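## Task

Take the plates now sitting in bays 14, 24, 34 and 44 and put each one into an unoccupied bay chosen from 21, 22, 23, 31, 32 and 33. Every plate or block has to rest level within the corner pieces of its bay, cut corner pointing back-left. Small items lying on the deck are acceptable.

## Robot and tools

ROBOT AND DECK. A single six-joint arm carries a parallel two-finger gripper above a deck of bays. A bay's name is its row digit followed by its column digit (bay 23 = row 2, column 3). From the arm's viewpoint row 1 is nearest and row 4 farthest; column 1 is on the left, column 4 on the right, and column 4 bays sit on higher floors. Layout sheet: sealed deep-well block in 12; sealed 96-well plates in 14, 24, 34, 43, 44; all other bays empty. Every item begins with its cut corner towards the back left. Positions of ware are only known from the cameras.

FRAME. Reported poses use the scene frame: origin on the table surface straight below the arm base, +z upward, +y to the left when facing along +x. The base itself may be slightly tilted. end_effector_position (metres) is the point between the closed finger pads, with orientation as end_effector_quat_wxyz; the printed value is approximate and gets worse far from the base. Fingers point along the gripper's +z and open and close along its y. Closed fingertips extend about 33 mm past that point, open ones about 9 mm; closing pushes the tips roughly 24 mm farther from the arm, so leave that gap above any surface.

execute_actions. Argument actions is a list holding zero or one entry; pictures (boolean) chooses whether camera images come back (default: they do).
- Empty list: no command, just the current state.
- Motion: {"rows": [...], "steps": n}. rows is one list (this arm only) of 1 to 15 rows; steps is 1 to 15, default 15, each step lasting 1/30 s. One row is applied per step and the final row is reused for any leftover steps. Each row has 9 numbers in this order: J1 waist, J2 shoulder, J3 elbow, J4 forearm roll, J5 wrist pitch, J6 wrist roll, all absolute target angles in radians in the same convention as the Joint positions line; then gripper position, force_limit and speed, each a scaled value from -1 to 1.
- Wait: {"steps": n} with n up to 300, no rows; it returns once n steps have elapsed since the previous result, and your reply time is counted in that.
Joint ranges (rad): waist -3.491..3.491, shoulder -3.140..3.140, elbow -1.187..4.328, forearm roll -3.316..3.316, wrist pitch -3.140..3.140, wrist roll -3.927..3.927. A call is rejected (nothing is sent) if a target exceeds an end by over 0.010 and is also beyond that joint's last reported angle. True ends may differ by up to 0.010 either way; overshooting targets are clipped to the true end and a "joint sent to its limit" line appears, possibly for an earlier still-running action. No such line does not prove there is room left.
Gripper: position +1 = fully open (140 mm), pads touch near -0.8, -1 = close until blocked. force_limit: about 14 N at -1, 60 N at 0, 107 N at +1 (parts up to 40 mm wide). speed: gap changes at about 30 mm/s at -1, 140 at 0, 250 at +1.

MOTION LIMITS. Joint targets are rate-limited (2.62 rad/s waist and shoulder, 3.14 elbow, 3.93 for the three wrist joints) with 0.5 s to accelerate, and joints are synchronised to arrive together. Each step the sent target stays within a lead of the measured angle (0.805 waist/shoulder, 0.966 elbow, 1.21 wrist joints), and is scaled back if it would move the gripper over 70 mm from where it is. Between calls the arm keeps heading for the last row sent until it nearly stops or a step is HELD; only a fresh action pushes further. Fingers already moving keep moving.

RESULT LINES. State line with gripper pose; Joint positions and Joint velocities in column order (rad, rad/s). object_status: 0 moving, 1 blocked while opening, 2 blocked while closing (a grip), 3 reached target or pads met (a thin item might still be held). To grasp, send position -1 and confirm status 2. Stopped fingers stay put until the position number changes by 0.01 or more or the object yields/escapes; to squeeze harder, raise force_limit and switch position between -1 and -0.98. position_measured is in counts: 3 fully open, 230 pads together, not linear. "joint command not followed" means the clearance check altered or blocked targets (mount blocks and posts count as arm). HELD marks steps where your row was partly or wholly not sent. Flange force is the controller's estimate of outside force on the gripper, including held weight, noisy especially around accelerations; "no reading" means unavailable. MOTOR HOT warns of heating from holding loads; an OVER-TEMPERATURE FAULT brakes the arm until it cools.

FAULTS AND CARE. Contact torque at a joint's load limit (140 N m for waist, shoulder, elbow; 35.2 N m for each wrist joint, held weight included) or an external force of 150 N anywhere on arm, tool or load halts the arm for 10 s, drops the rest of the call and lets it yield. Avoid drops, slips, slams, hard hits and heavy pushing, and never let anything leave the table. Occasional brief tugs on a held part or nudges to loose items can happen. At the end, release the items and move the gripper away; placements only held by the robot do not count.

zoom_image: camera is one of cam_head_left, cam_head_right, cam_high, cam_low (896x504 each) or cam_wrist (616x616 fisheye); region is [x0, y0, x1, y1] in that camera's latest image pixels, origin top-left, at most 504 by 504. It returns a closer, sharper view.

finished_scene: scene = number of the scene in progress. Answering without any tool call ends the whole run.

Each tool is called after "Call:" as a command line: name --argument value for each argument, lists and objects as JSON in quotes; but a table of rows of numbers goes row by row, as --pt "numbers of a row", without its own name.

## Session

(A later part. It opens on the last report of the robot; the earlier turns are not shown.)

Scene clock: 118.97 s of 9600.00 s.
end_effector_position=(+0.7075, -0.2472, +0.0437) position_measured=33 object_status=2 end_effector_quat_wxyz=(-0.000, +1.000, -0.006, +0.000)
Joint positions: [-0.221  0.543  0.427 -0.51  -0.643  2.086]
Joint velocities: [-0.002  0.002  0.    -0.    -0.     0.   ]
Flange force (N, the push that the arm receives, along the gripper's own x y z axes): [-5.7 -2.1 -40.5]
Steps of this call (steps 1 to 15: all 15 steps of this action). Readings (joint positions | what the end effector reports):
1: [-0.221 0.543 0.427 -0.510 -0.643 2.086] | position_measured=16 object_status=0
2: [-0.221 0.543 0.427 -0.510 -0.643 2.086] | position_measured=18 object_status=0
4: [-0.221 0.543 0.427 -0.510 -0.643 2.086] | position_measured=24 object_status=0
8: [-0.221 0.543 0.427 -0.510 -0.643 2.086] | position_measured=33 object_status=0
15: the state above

Call:
execute_actions --actions '[{"rows":[[-0.238,0.4711,0.3724,-0.5166,-0.666,2.097,-1,-0.4,-0.7]],"steps":11}]' --pictures false

Call:
execute_actions --actions '[{"rows":[[0.0835,0.2358,-0.1843,-0.2405,-0.2473,1.704,-1,-0.4,-0.7]]}]' --pictures false

Call:
execute_actions --actions '[{"steps":10}]' --pictures false

Call:
execute_actions --actions '[{"rows":[[0.0864,0.3208,-0.1224,-0.257,-0.2243,1.7195,-1,-0.4,-0.7]]}]'

Call:
zoom_image --camera "cam_wrist" --region '[190,210,430,410]'

Scene clock: 135.00 s of 9600.00 s.
end_effector_position=(+0.7068, -0.2465, +0.0781) position_measured=36 object_status=2 end_effector_quat_wxyz=(-0.000, +1.000, -0.006, +0.000)
Joint positions: [-0.238  0.471  0.373 -0.517 -0.666  2.097]
Joint velocities: [ 0.001 -0.005 -0.001 -0.001 -0.    -0.   ]
Flange force (N, the push that the arm receives, along the gripper's own x y z axes): [2.2 1.9 -0.5]
Steps of this call (steps 1 to 15: the robot went on to your last target; steps 16 to 90: nothing new was sent; then 12.67 s passed at rest; steps 91 to 101: all 11 steps of this action). Readings (joint positions | what the end effector reports):
91: [-0.221 0.543 0.427 -0.510 -0.643 2.086] | position_measured=33 object_status=2
92: [-0.221 0.540 0.425 -0.510 -0.643 2.086] | position_measured=33 object_status=2
94: [-0.227 0.517 0.406 -0.513 -0.651 2.090] | position_measured=36 object_status=0
98: [-0.238 0.472 0.374 -0.516 -0.665 2.097] | position_measured=36 object_status=0
101: the state above

Scene clock: 135.50 s of 9600.00 s.
end_effector_position=(+0.6305, -0.1264, +0.0737) position_measured=36 object_status=2 end_effector_quat_wxyz=(+0.009, +1.000, -0.012, -0.005)
Joint positions: [-0.001  0.298 -0.037 -0.313 -0.357  1.807]
Joint velocities: [ 0.586 -0.43  -1.015  0.497  0.758 -0.712]
Flange force (N, the push that the arm receives, along the gripper's own x y z axes): [-2.6 -6.7 0.6]
Steps of this call (steps 1 to 15: all 15 steps of this action). Readings (joint positions | what the end effector reports):
1: [-0.238 0.471 0.372 -0.517 -0.666 2.097] | position_measured=36 object_status=2
2: [-0.236 0.469 0.368 -0.515 -0.663 2.094] | position_measured=36 object_status=2
4: [-0.219 0.457 0.339 -0.499 -0.640 2.073] | position_measured=36 object_status=2
8: [-0.143 0.402 0.208 -0.434 -0.542 1.980] | position_measured=36 object_status=2
15: the state above

Scene clock: 135.83 s of 9600.00 s.
end_effector_position=(+0.6015, -0.0822, +0.0803) position_measured=36 object_status=2 end_effector_quat_wxyz=(+0.000, +1.000, -0.006, -0.000)
Joint positions: [ 0.083  0.236 -0.184 -0.241 -0.247  1.704]
Joint velocities: [ 0.002 -0.001 -0.004  0.001  0.001 -0.002]
Flange force (N, the push that the arm receives, along the gripper's own x y z axes): no reading
Steps of this call (steps 1 to 10: the robot went on to your last target). Readings (joint positions | what the end effector reports):
1: [0.018 0.284 -0.071 -0.296 -0.332 1.784] | position_measured=36 object_status=2
2: [0.037 0.270 -0.103 -0.281 -0.309 1.761] | position_measured=36 object_status=2
4: [0.065 0.249 -0.152 -0.256 -0.272 1.727] | position_measured=36 object_status=2
8: [0.083 0.236 -0.184 -0.241 -0.248 1.704] | position_measured=36 object_status=2
10: the state above

Scene clock: 136.33 s of 9600.00 s.
end_effector_position=(+0.6028, -0.0818, +0.0457) position_measured=36 object_status=2 end_effector_quat_wxyz=(-0.000, +1.000, -0.006, -0.000)
Joint positions: [ 0.086  0.321 -0.122 -0.257 -0.224  1.719]
Joint velocities: [ 0.     0.001  0.    -0.001  0.001  0.   ]
Flange force (N, the push that the arm receives, along the gripper's own x y z axes): no reading
Steps of this call (steps 1 to 15: all 15 steps of this action). Readings (joint positions | what the end effector reports):
1: [0.083 0.236 -0.184 -0.241 -0.247 1.704] | position_measured=36 object_status=2
2: [0.083 0.239 -0.182 -0.241 -0.246 1.705] | position_measured=36 object_status=2
4: [0.084 0.263 -0.164 -0.247 -0.240 1.711] | position_measured=36 object_status=2
8: [0.086 0.318 -0.125 -0.256 -0.225 1.719] | position_measured=36 object_status=2
15: the state above

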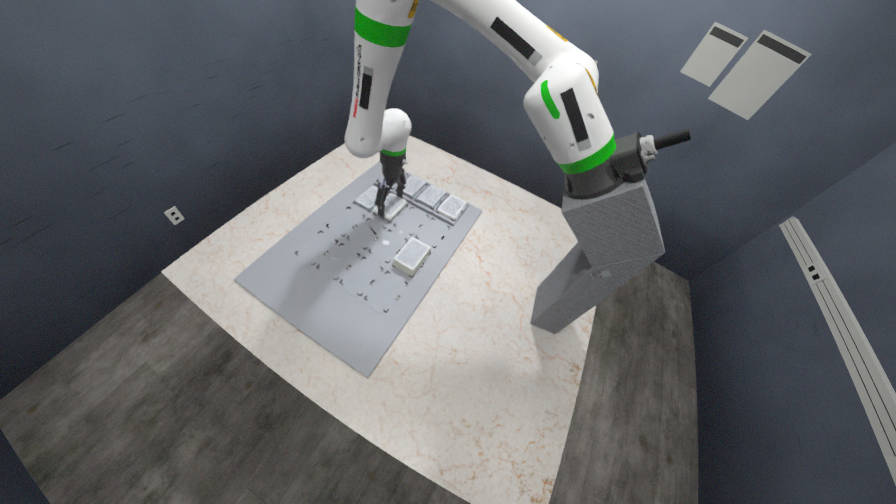

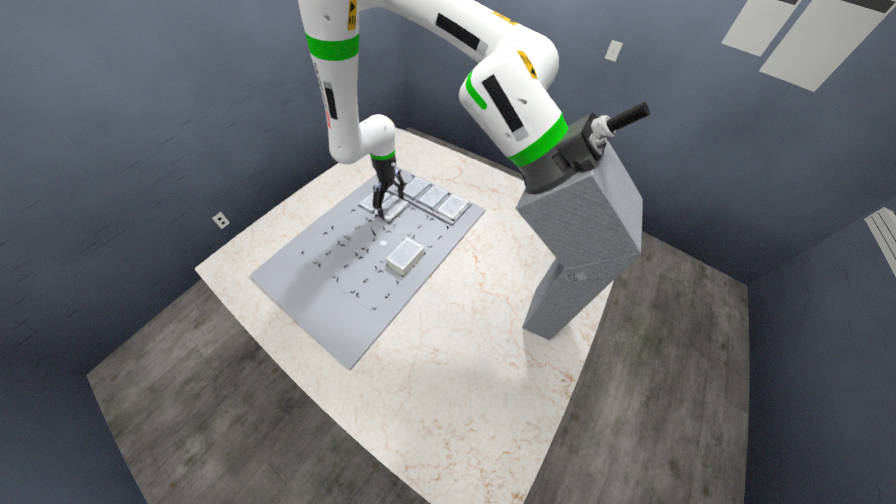

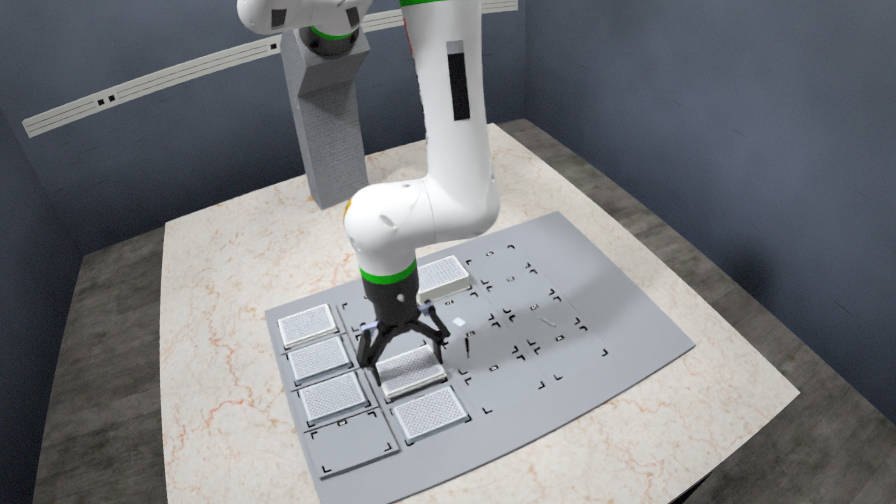

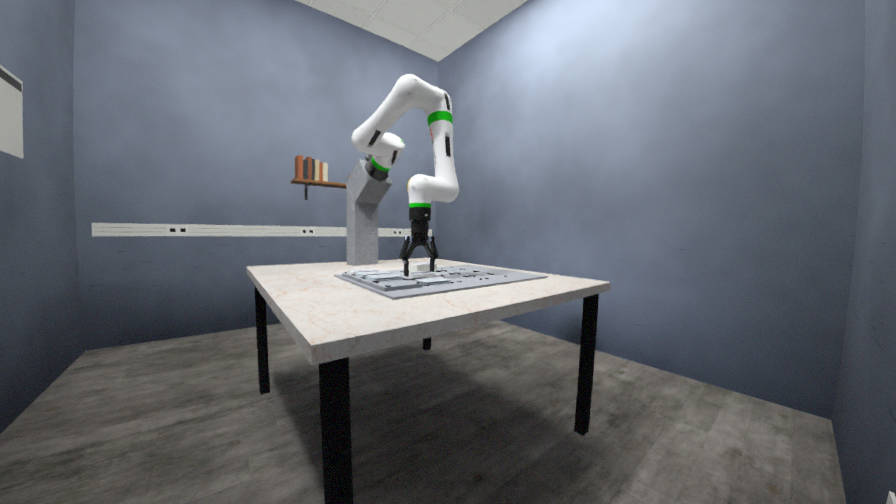

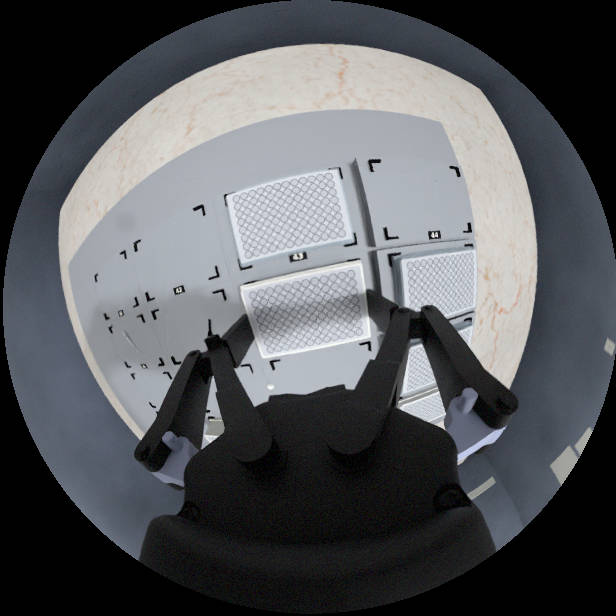

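Region (190, 210, 430, 410) of cam_wrist's 616x616 image, scaled by 2.100, with more detail than that image has.

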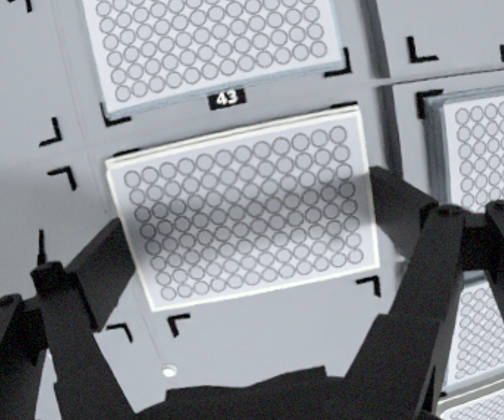

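Call:
execute_actions --actions '[{"rows":[[0.0827,0.3367,-0.1132,-0.2783,-0.2185,1.7426,-1,-0.4,-0.7]],"steps":10}]'

Call:
zoom_image --camera "cam_wrist" --region '[190,210,430,410]'

Call:
zoom_image --camera "cam_high" --region '[350,320,490,450]'

Scene clock: 152.13 s of 9600.00 s.
end_effector_position=(+0.5994, -0.0835, +0.0390) position_measured=36 object_status=2 end_effector_quat_wxyz=(-0.000, +1.000, -0.006, +0.000)
Joint positions: [ 0.083  0.337 -0.113 -0.278 -0.219  1.743]
Joint velocities: [-0.001  0.001  0.001 -0.001 -0.     0.001]
Flange force (N, the push that the arm receives, along the gripper's own x y z axes): no reading
Steps of this call (steps 1 to 15: the robot went on to your last target; steps 16 to 90: nothing new was sent; then 12.47 s passed at rest; steps 91 to 100: all 10 steps of this action). Readings (joint positions | what the end effector reports):
91: [0.086 0.321 -0.122 -0.257 -0.224 1.720] | position_measured=36 object_status=2
92: [0.086 0.324 -0.120 -0.262 -0.223 1.725] | position_measured=36 object_status=2
94: [0.084 0.334 -0.115 -0.274 -0.220 1.738] | position_measured=36 object_status=2
98: [0.083 0.336 -0.113 -0.278 -0.219 1.742] | position_measured=36 object_status=2
100: the state above

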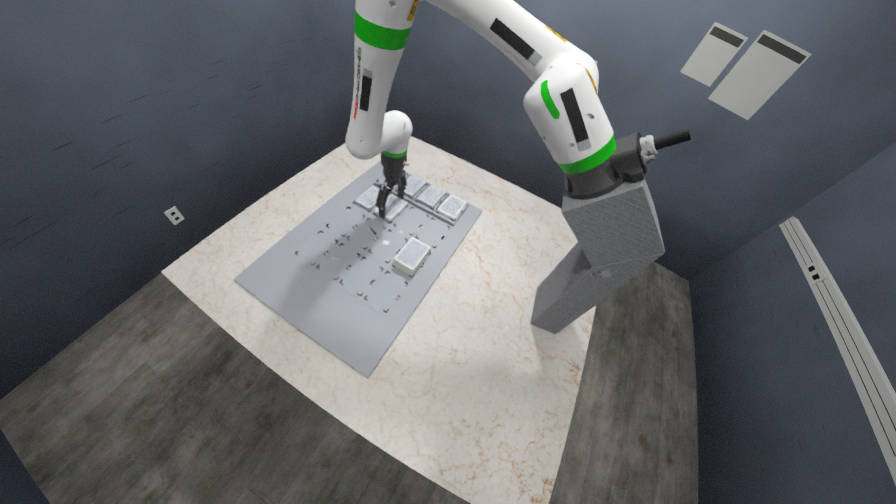

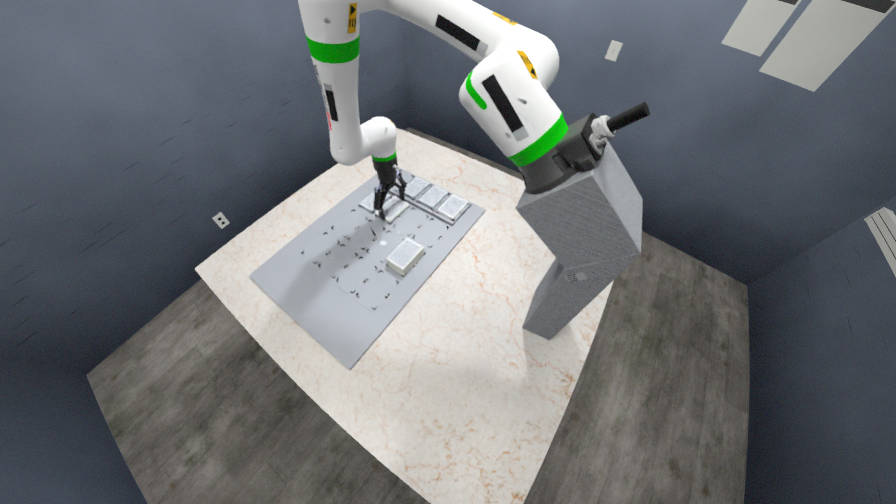

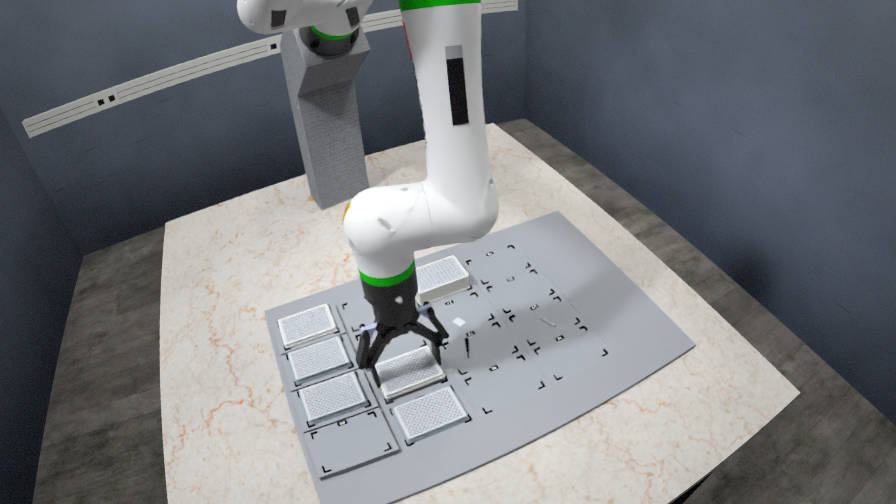

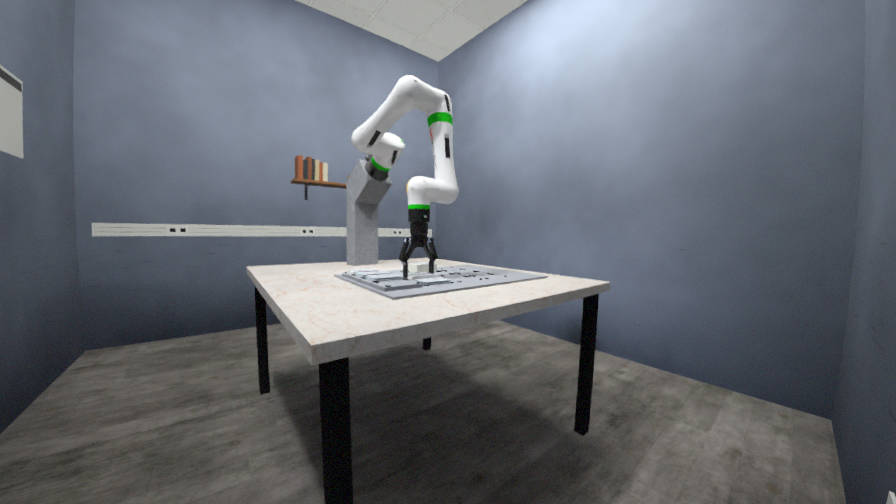

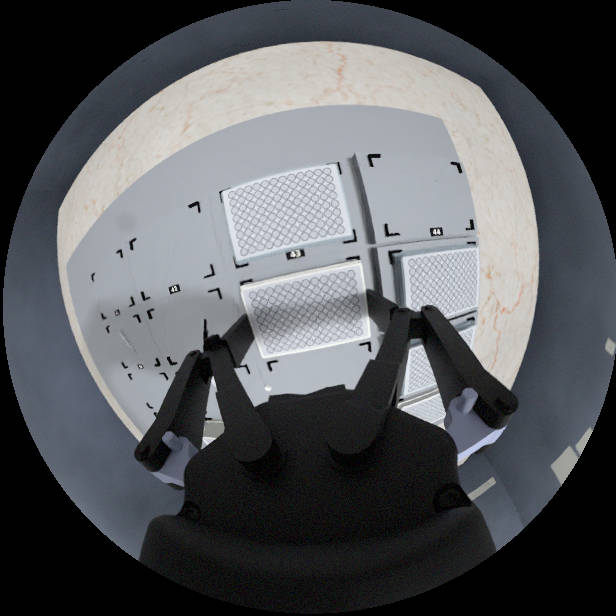

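Region (190, 210, 430, 410) of cam_wrist's 616x616 image, scaled by 2.100, with more detail than that image has.

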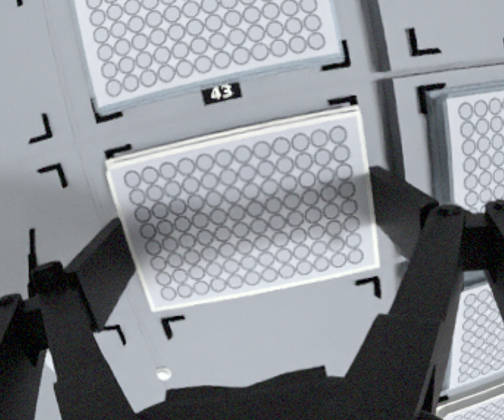

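Region (350, 320, 490, 450) of cam_high's 896x504 image, scaled by 3.600, with more detail than that image has; it fills the top 468 rows of this view, and the rest is white.

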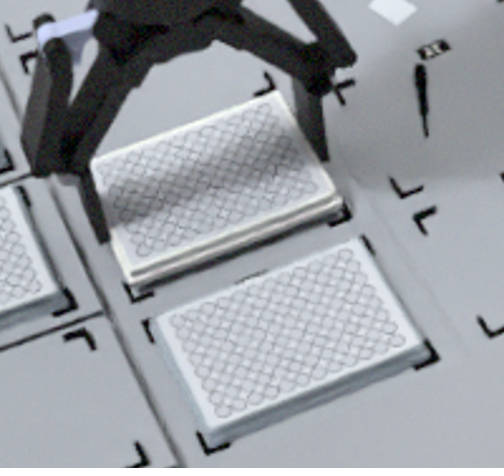

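Call:
execute_actions --actions '[{"rows":[[0.0833,0.3539,-0.0995,-0.2816,-0.215,1.7457,-1,-0.4,-0.7]],"steps":10}]'

Call:
zoom_image --camera "cam_wrist" --region '[190,210,430,410]'

Call:
zoom_image --camera "cam_high" --region '[350,320,490,450]'

Scene clock: 159.73 s of 9600.00 s.
end_effector_position=(+0.5997, -0.0835, +0.0320) position_measured=36 object_status=2 end_effector_quat_wxyz=(-0.000, +1.000, -0.006, +0.000)
Joint positions: [ 0.083  0.354 -0.1   -0.282 -0.215  1.746]
Joint velocities: [ 0.     0.001  0.001 -0.     0.     0.001]
Flange force (N, the push that the arm receives, along the gripper's own x y z axes): no reading
Steps of this call (steps 1 to 15: the robot went on to your last target; steps 16 to 90: nothing new was sent; then 4.27 s passed at rest; steps 91 to 100: all 10 steps of this action). Readings (joint positions | what the end effector reports):
91: [0.083 0.337 -0.113 -0.278 -0.218 1.743] | position_measured=36 object_status=2
92: [0.083 0.340 -0.110 -0.279 -0.218 1.743] | position_measured=36 object_status=2
94: [0.083 0.350 -0.102 -0.281 -0.216 1.745] | position_measured=36 object_status=2
98: [0.083 0.354 -0.100 -0.282 -0.215 1.746] | position_measured=36 object_status=2
100: the state above

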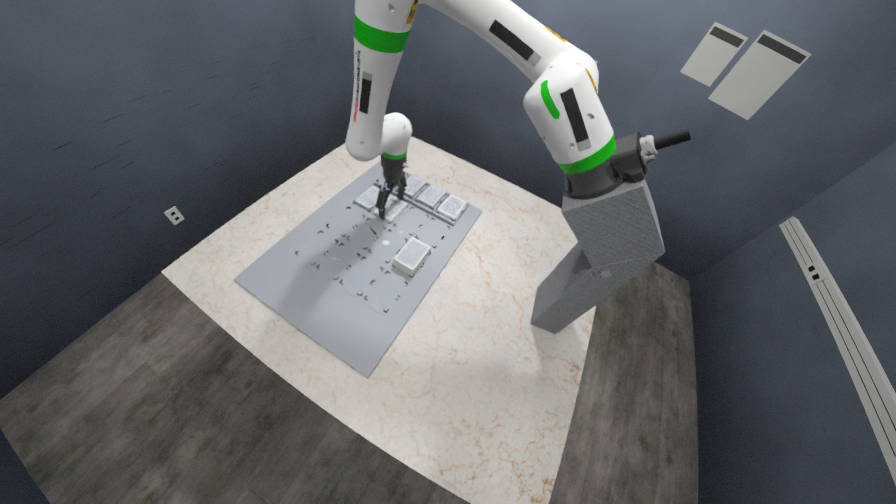

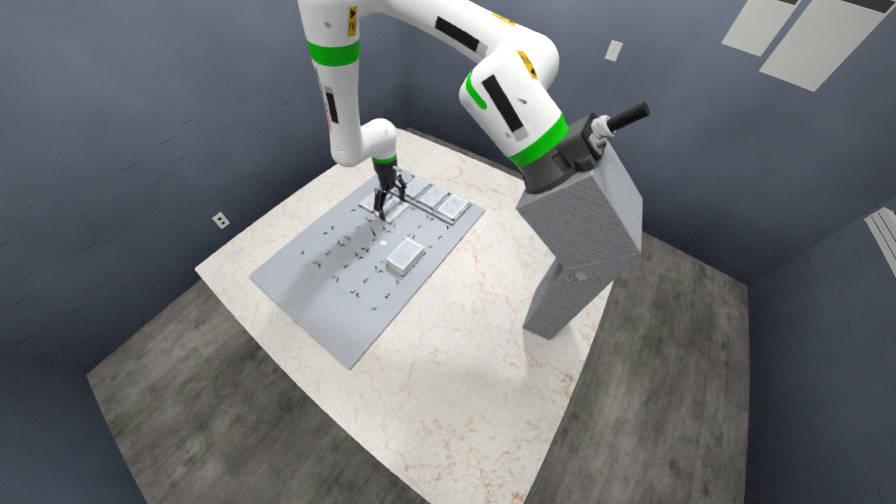

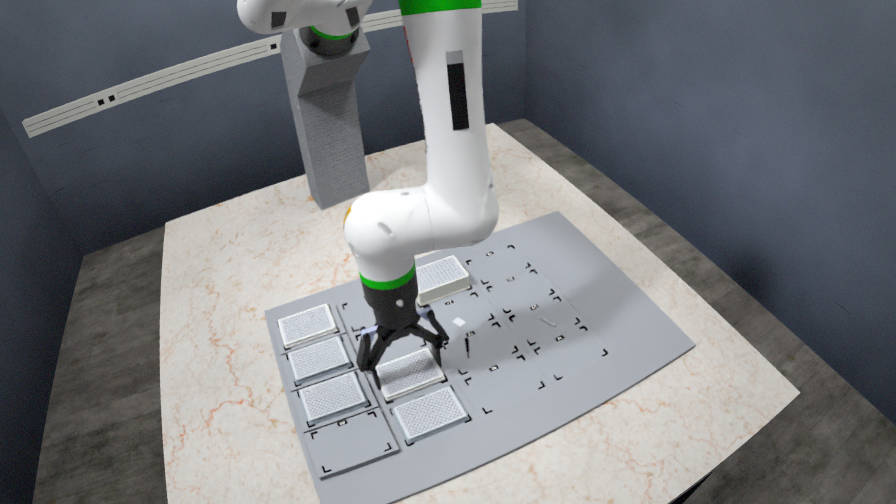

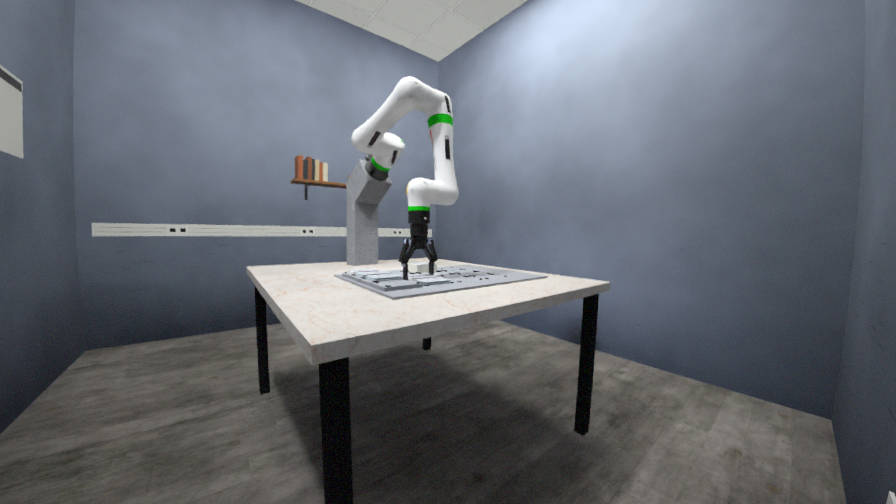

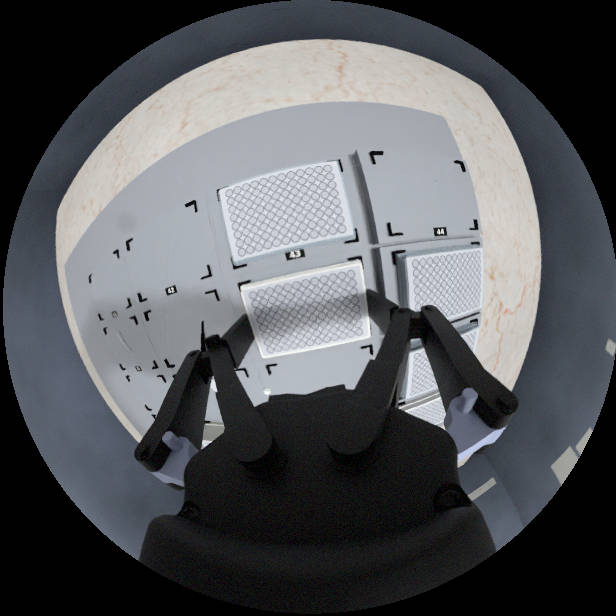

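Region (190, 210, 430, 410) of cam_wrist's 616x616 image, scaled by 2.100, with more detail than that image has.

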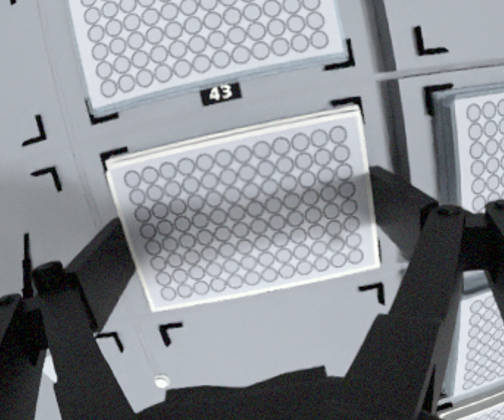

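Region (350, 320, 490, 450) of cam_high's 896x504 image, scaled by 3.600, with more detail than that image has; it fills the top 468 rows of this view, and the rest is white.

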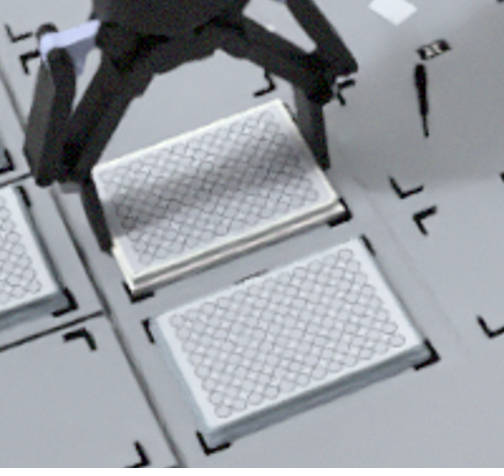

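Call:
execute_actions --actions '[{"rows":[[0.0834,0.3575,-0.0968,-0.2823,-0.214,1.7464,-1,-0.4,-0.7],[0.0834,0.3575,-0.0968,-0.2823,-0.214,1.7464,-1,-0.4,-0.7],[0.0834,0.3575,-0.0968,-0.2823,-0.214,1.7464,-1,-0.4,-0.7],[0.0834,0.3575,-0.0968,-0.2823,-0.214,1.7464,-1,-0.4,-0.7],[0.0834,0.3575,-0.0968,-0.2823,-0.214,1.7464,0.92,-0.4,-0.5]],"steps":13}]' --pictures false

Call:
execute_actions --actions '[{"rows":[[0.08,0.2358,-0.1843,-0.26,-0.2473,1.724,0.92,-0.4,-0.7]],"steps":11}]' --pictures false

Call:
execute_actions --actions '[{"rows":[[-0.2965,0.392,0.089,-0.75,-0.5341,2.3914,1,-0.4,-0.7]]}]' --pictures false

Call:
execute_actions --actions '[{"steps":10}]' --pictures false

Call:
execute_actions --actions '[{"rows":[[-0.2765,0.4672,0.1453,-0.7545,-0.5074,2.3895,1,-0.4,-0.7]],"steps":12}]'

Call:
zoom_image --camera "cam_wrist" --region '[190,210,430,410]'

Scene clock: 206.17 s of 9600.00 s.
end_effector_position=(+0.5997, -0.0835, +0.0304) position_measured=13 object_status=0 end_effector_quat_wxyz=(-0.000, +1.000, -0.006, +0.000)
Joint positions: [ 0.083  0.358 -0.097 -0.282 -0.214  1.746]
Joint velocities: [-0.     0.     0.    -0.     0.    -0.001]
Flange force (N, the push that the arm receives, along the gripper's own x y z axes): no reading
Steps of this call (steps 1 to 15: the robot went on to your last target; steps 16 to 90: nothing new was sent; then 43.00 s passed at rest; steps 91 to 103: all 13 steps of this action). Readings (joint positions | what the end effector reports):
91: [0.083 0.354 -0.099 -0.282 -0.215 1.746] | position_measured=36 object_status=2
92: [0.083 0.355 -0.098 -0.282 -0.215 1.746] | position_measured=36 object_status=2
94: [0.083 0.357 -0.097 -0.282 -0.214 1.746] | position_measured=36 object_status=2
98: [0.083 0.357 -0.097 -0.282 -0.214 1.746] | position_measured=25 object_status=0
103: the state above

Scene clock: 206.53 s of 9600.00 s.
end_effector_position=(+0.5993, -0.0826, +0.0800) position_measured=13 object_status=3 end_effector_quat_wxyz=(-0.001, +1.000, -0.007, +0.001)
Joint positions: [ 0.08   0.236 -0.184 -0.26  -0.247  1.724]
Joint velocities: [ 0.    -0.004 -0.01   0.001 -0.005 -0.002]
Flange force (N, the push that the arm receives, along the gripper's own x y z axes): no reading
Steps of this call (steps 1 to 11: all 11 steps of this action). Readings (joint positions | what the end effector reports):
1: [0.083 0.357 -0.097 -0.282 -0.214 1.746] | position_measured=13 object_status=0
2: [0.083 0.355 -0.098 -0.282 -0.214 1.746] | position_measured=13 object_status=0
4: [0.083 0.333 -0.115 -0.278 -0.221 1.742] | position_measured=13 object_status=0
8: [0.081 0.252 -0.172 -0.263 -0.243 1.727] | position_measured=13 object_status=3
11: the state above

Scene clock: 207.03 s of 9600.00 s.
end_effector_position=(+0.5839, -0.2214, +0.0768) position_measured=3 object_status=3 end_effector_quat_wxyz=(+0.006, +1.000, -0.010, -0.010)
Joint positions: [-0.229  0.364  0.04  -0.661 -0.482  2.271]
Joint velocities: [-0.704  0.288  0.505 -0.905 -0.531  1.236]
Flange force (N, the push that the arm receives, along the gripper's own x y z axes): [-2.0 18.4 0.3]
Steps of this call (steps 1 to 15: all 15 steps of this action). Readings (joint positions | what the end effector reports):
1: [0.080 0.236 -0.184 -0.260 -0.247 1.724] | position_measured=13 object_status=0
2: [0.077 0.237 -0.182 -0.263 -0.250 1.729] | position_measured=11 object_status=0
4: [0.057 0.246 -0.167 -0.290 -0.265 1.765] | position_measured=4 object_status=0
8: [-0.037 0.286 -0.099 -0.412 -0.336 1.931] | position_measured=3 object_status=0
15: the state above

Scene clock: 207.37 s of 9600.00 s.
end_effector_position=(+0.5875, -0.2465, +0.0791) position_measured=3 object_status=3 end_effector_quat_wxyz=(-0.000, +1.000, -0.006, +0.000)
Joint positions: [-0.296  0.392  0.089 -0.75  -0.534  2.391]
Joint velocities: [-0.003  0.001  0.001  0.    -0.001  0.001]
Flange force (N, the push that the arm receives, along the gripper's own x y z axes): [2.0 3.9 0.1]
Steps of this call (steps 1 to 10: the robot went on to your last target). Readings (joint positions | what the end effector reports):
1: [-0.251 0.373 0.056 -0.690 -0.499 2.309] | position_measured=3 object_status=3
2: [-0.268 0.380 0.068 -0.713 -0.512 2.341] | position_measured=3 object_status=3
4: [-0.291 0.390 0.085 -0.742 -0.530 2.381] | position_measured=3 object_status=3
8: [-0.296 0.392 0.089 -0.750 -0.534 2.391] | position_measured=3 object_status=3
10: the state above

Scene clock: 207.77 s of 9600.00 s.
end_effector_position=(+0.5886, -0.2473, +0.0445) position_measured=3 object_status=3 end_effector_quat_wxyz=(-0.000, +1.000, -0.006, +0.000)
Joint positions: [-0.277  0.467  0.145 -0.754 -0.507  2.39 ]
Joint velocities: [ 0.     0.002  0.002  0.001  0.001 -0.   ]
Flange force (N, the push that the arm receives, along the gripper's own x y z axes): [2.8 1.6 -1.3]
Steps of this call (steps 1 to 12: all 12 steps of this action). Readings (joint positions | what the end effector reports):
1: [-0.296 0.392 0.089 -0.750 -0.534 2.391] | position_measured=3 object_status=3
2: [-0.295 0.395 0.092 -0.750 -0.533 2.391] | position_measured=3 object_status=3
4: [-0.288 0.419 0.110 -0.752 -0.523 2.391] | position_measured=3 object_status=3
8: [-0.277 0.466 0.144 -0.754 -0.508 2.390] | position_measured=3 object_status=3
12: the state above

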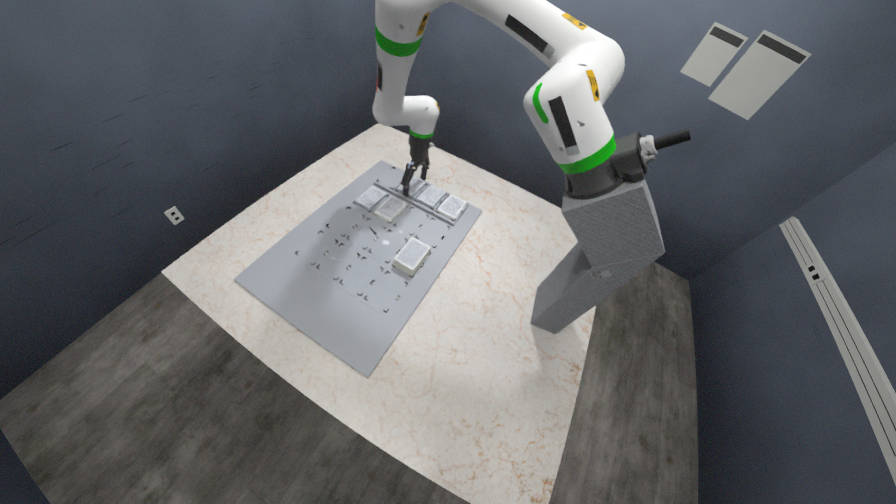

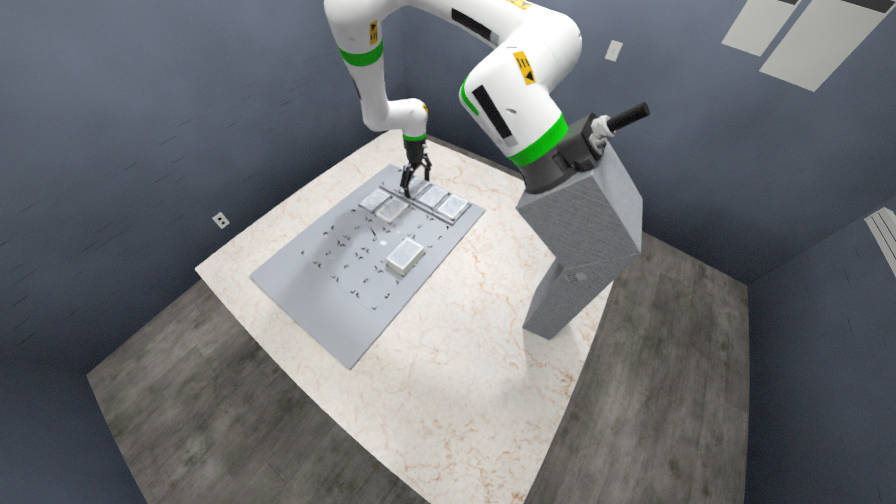

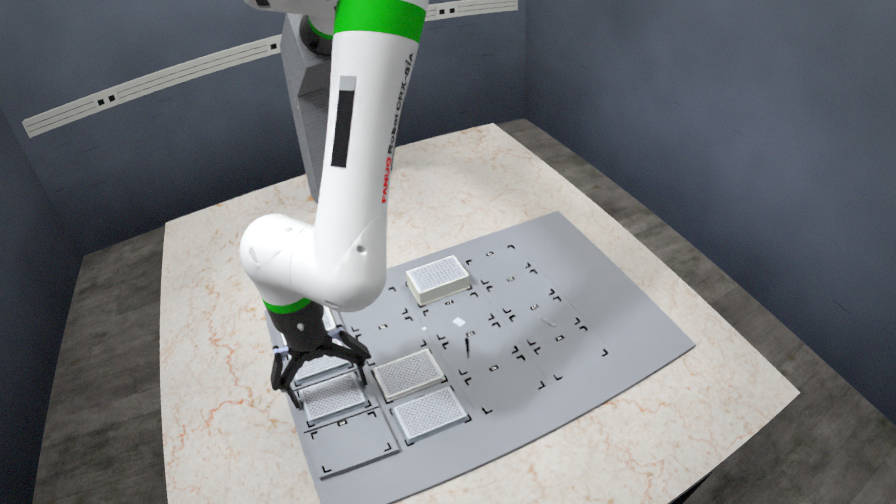

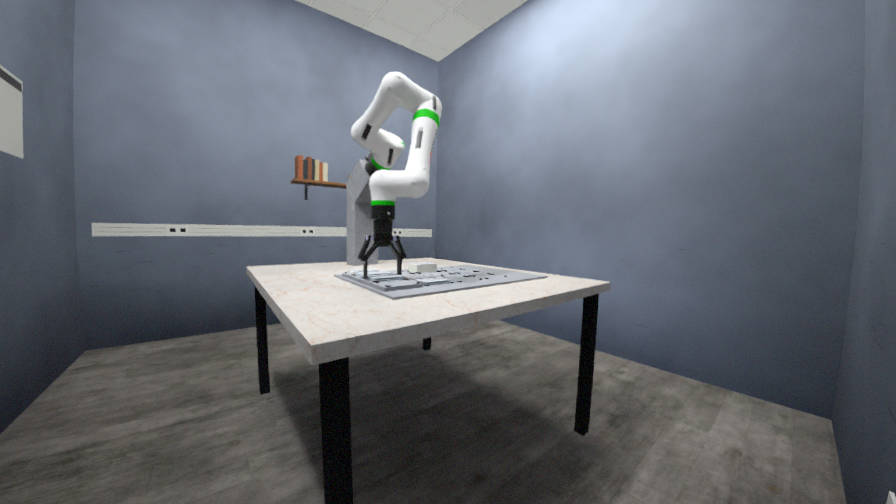

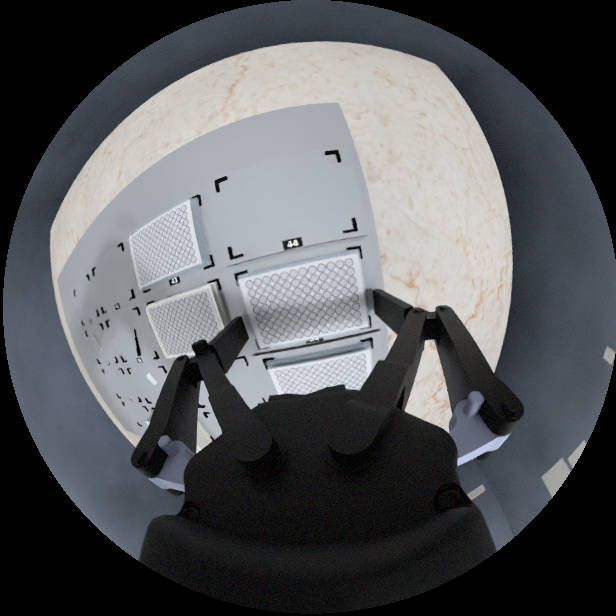

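Region (190, 210, 430, 410) of cam_wrist's 616x616 image, scaled by 2.100, with more detail than that image has.

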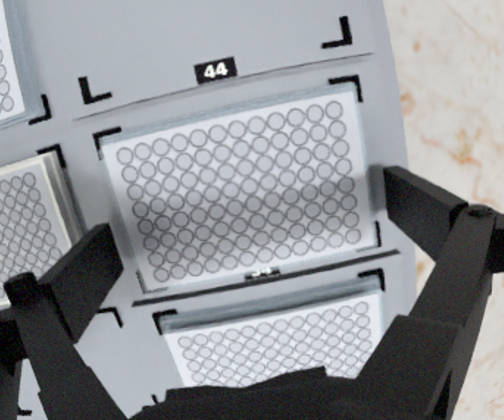

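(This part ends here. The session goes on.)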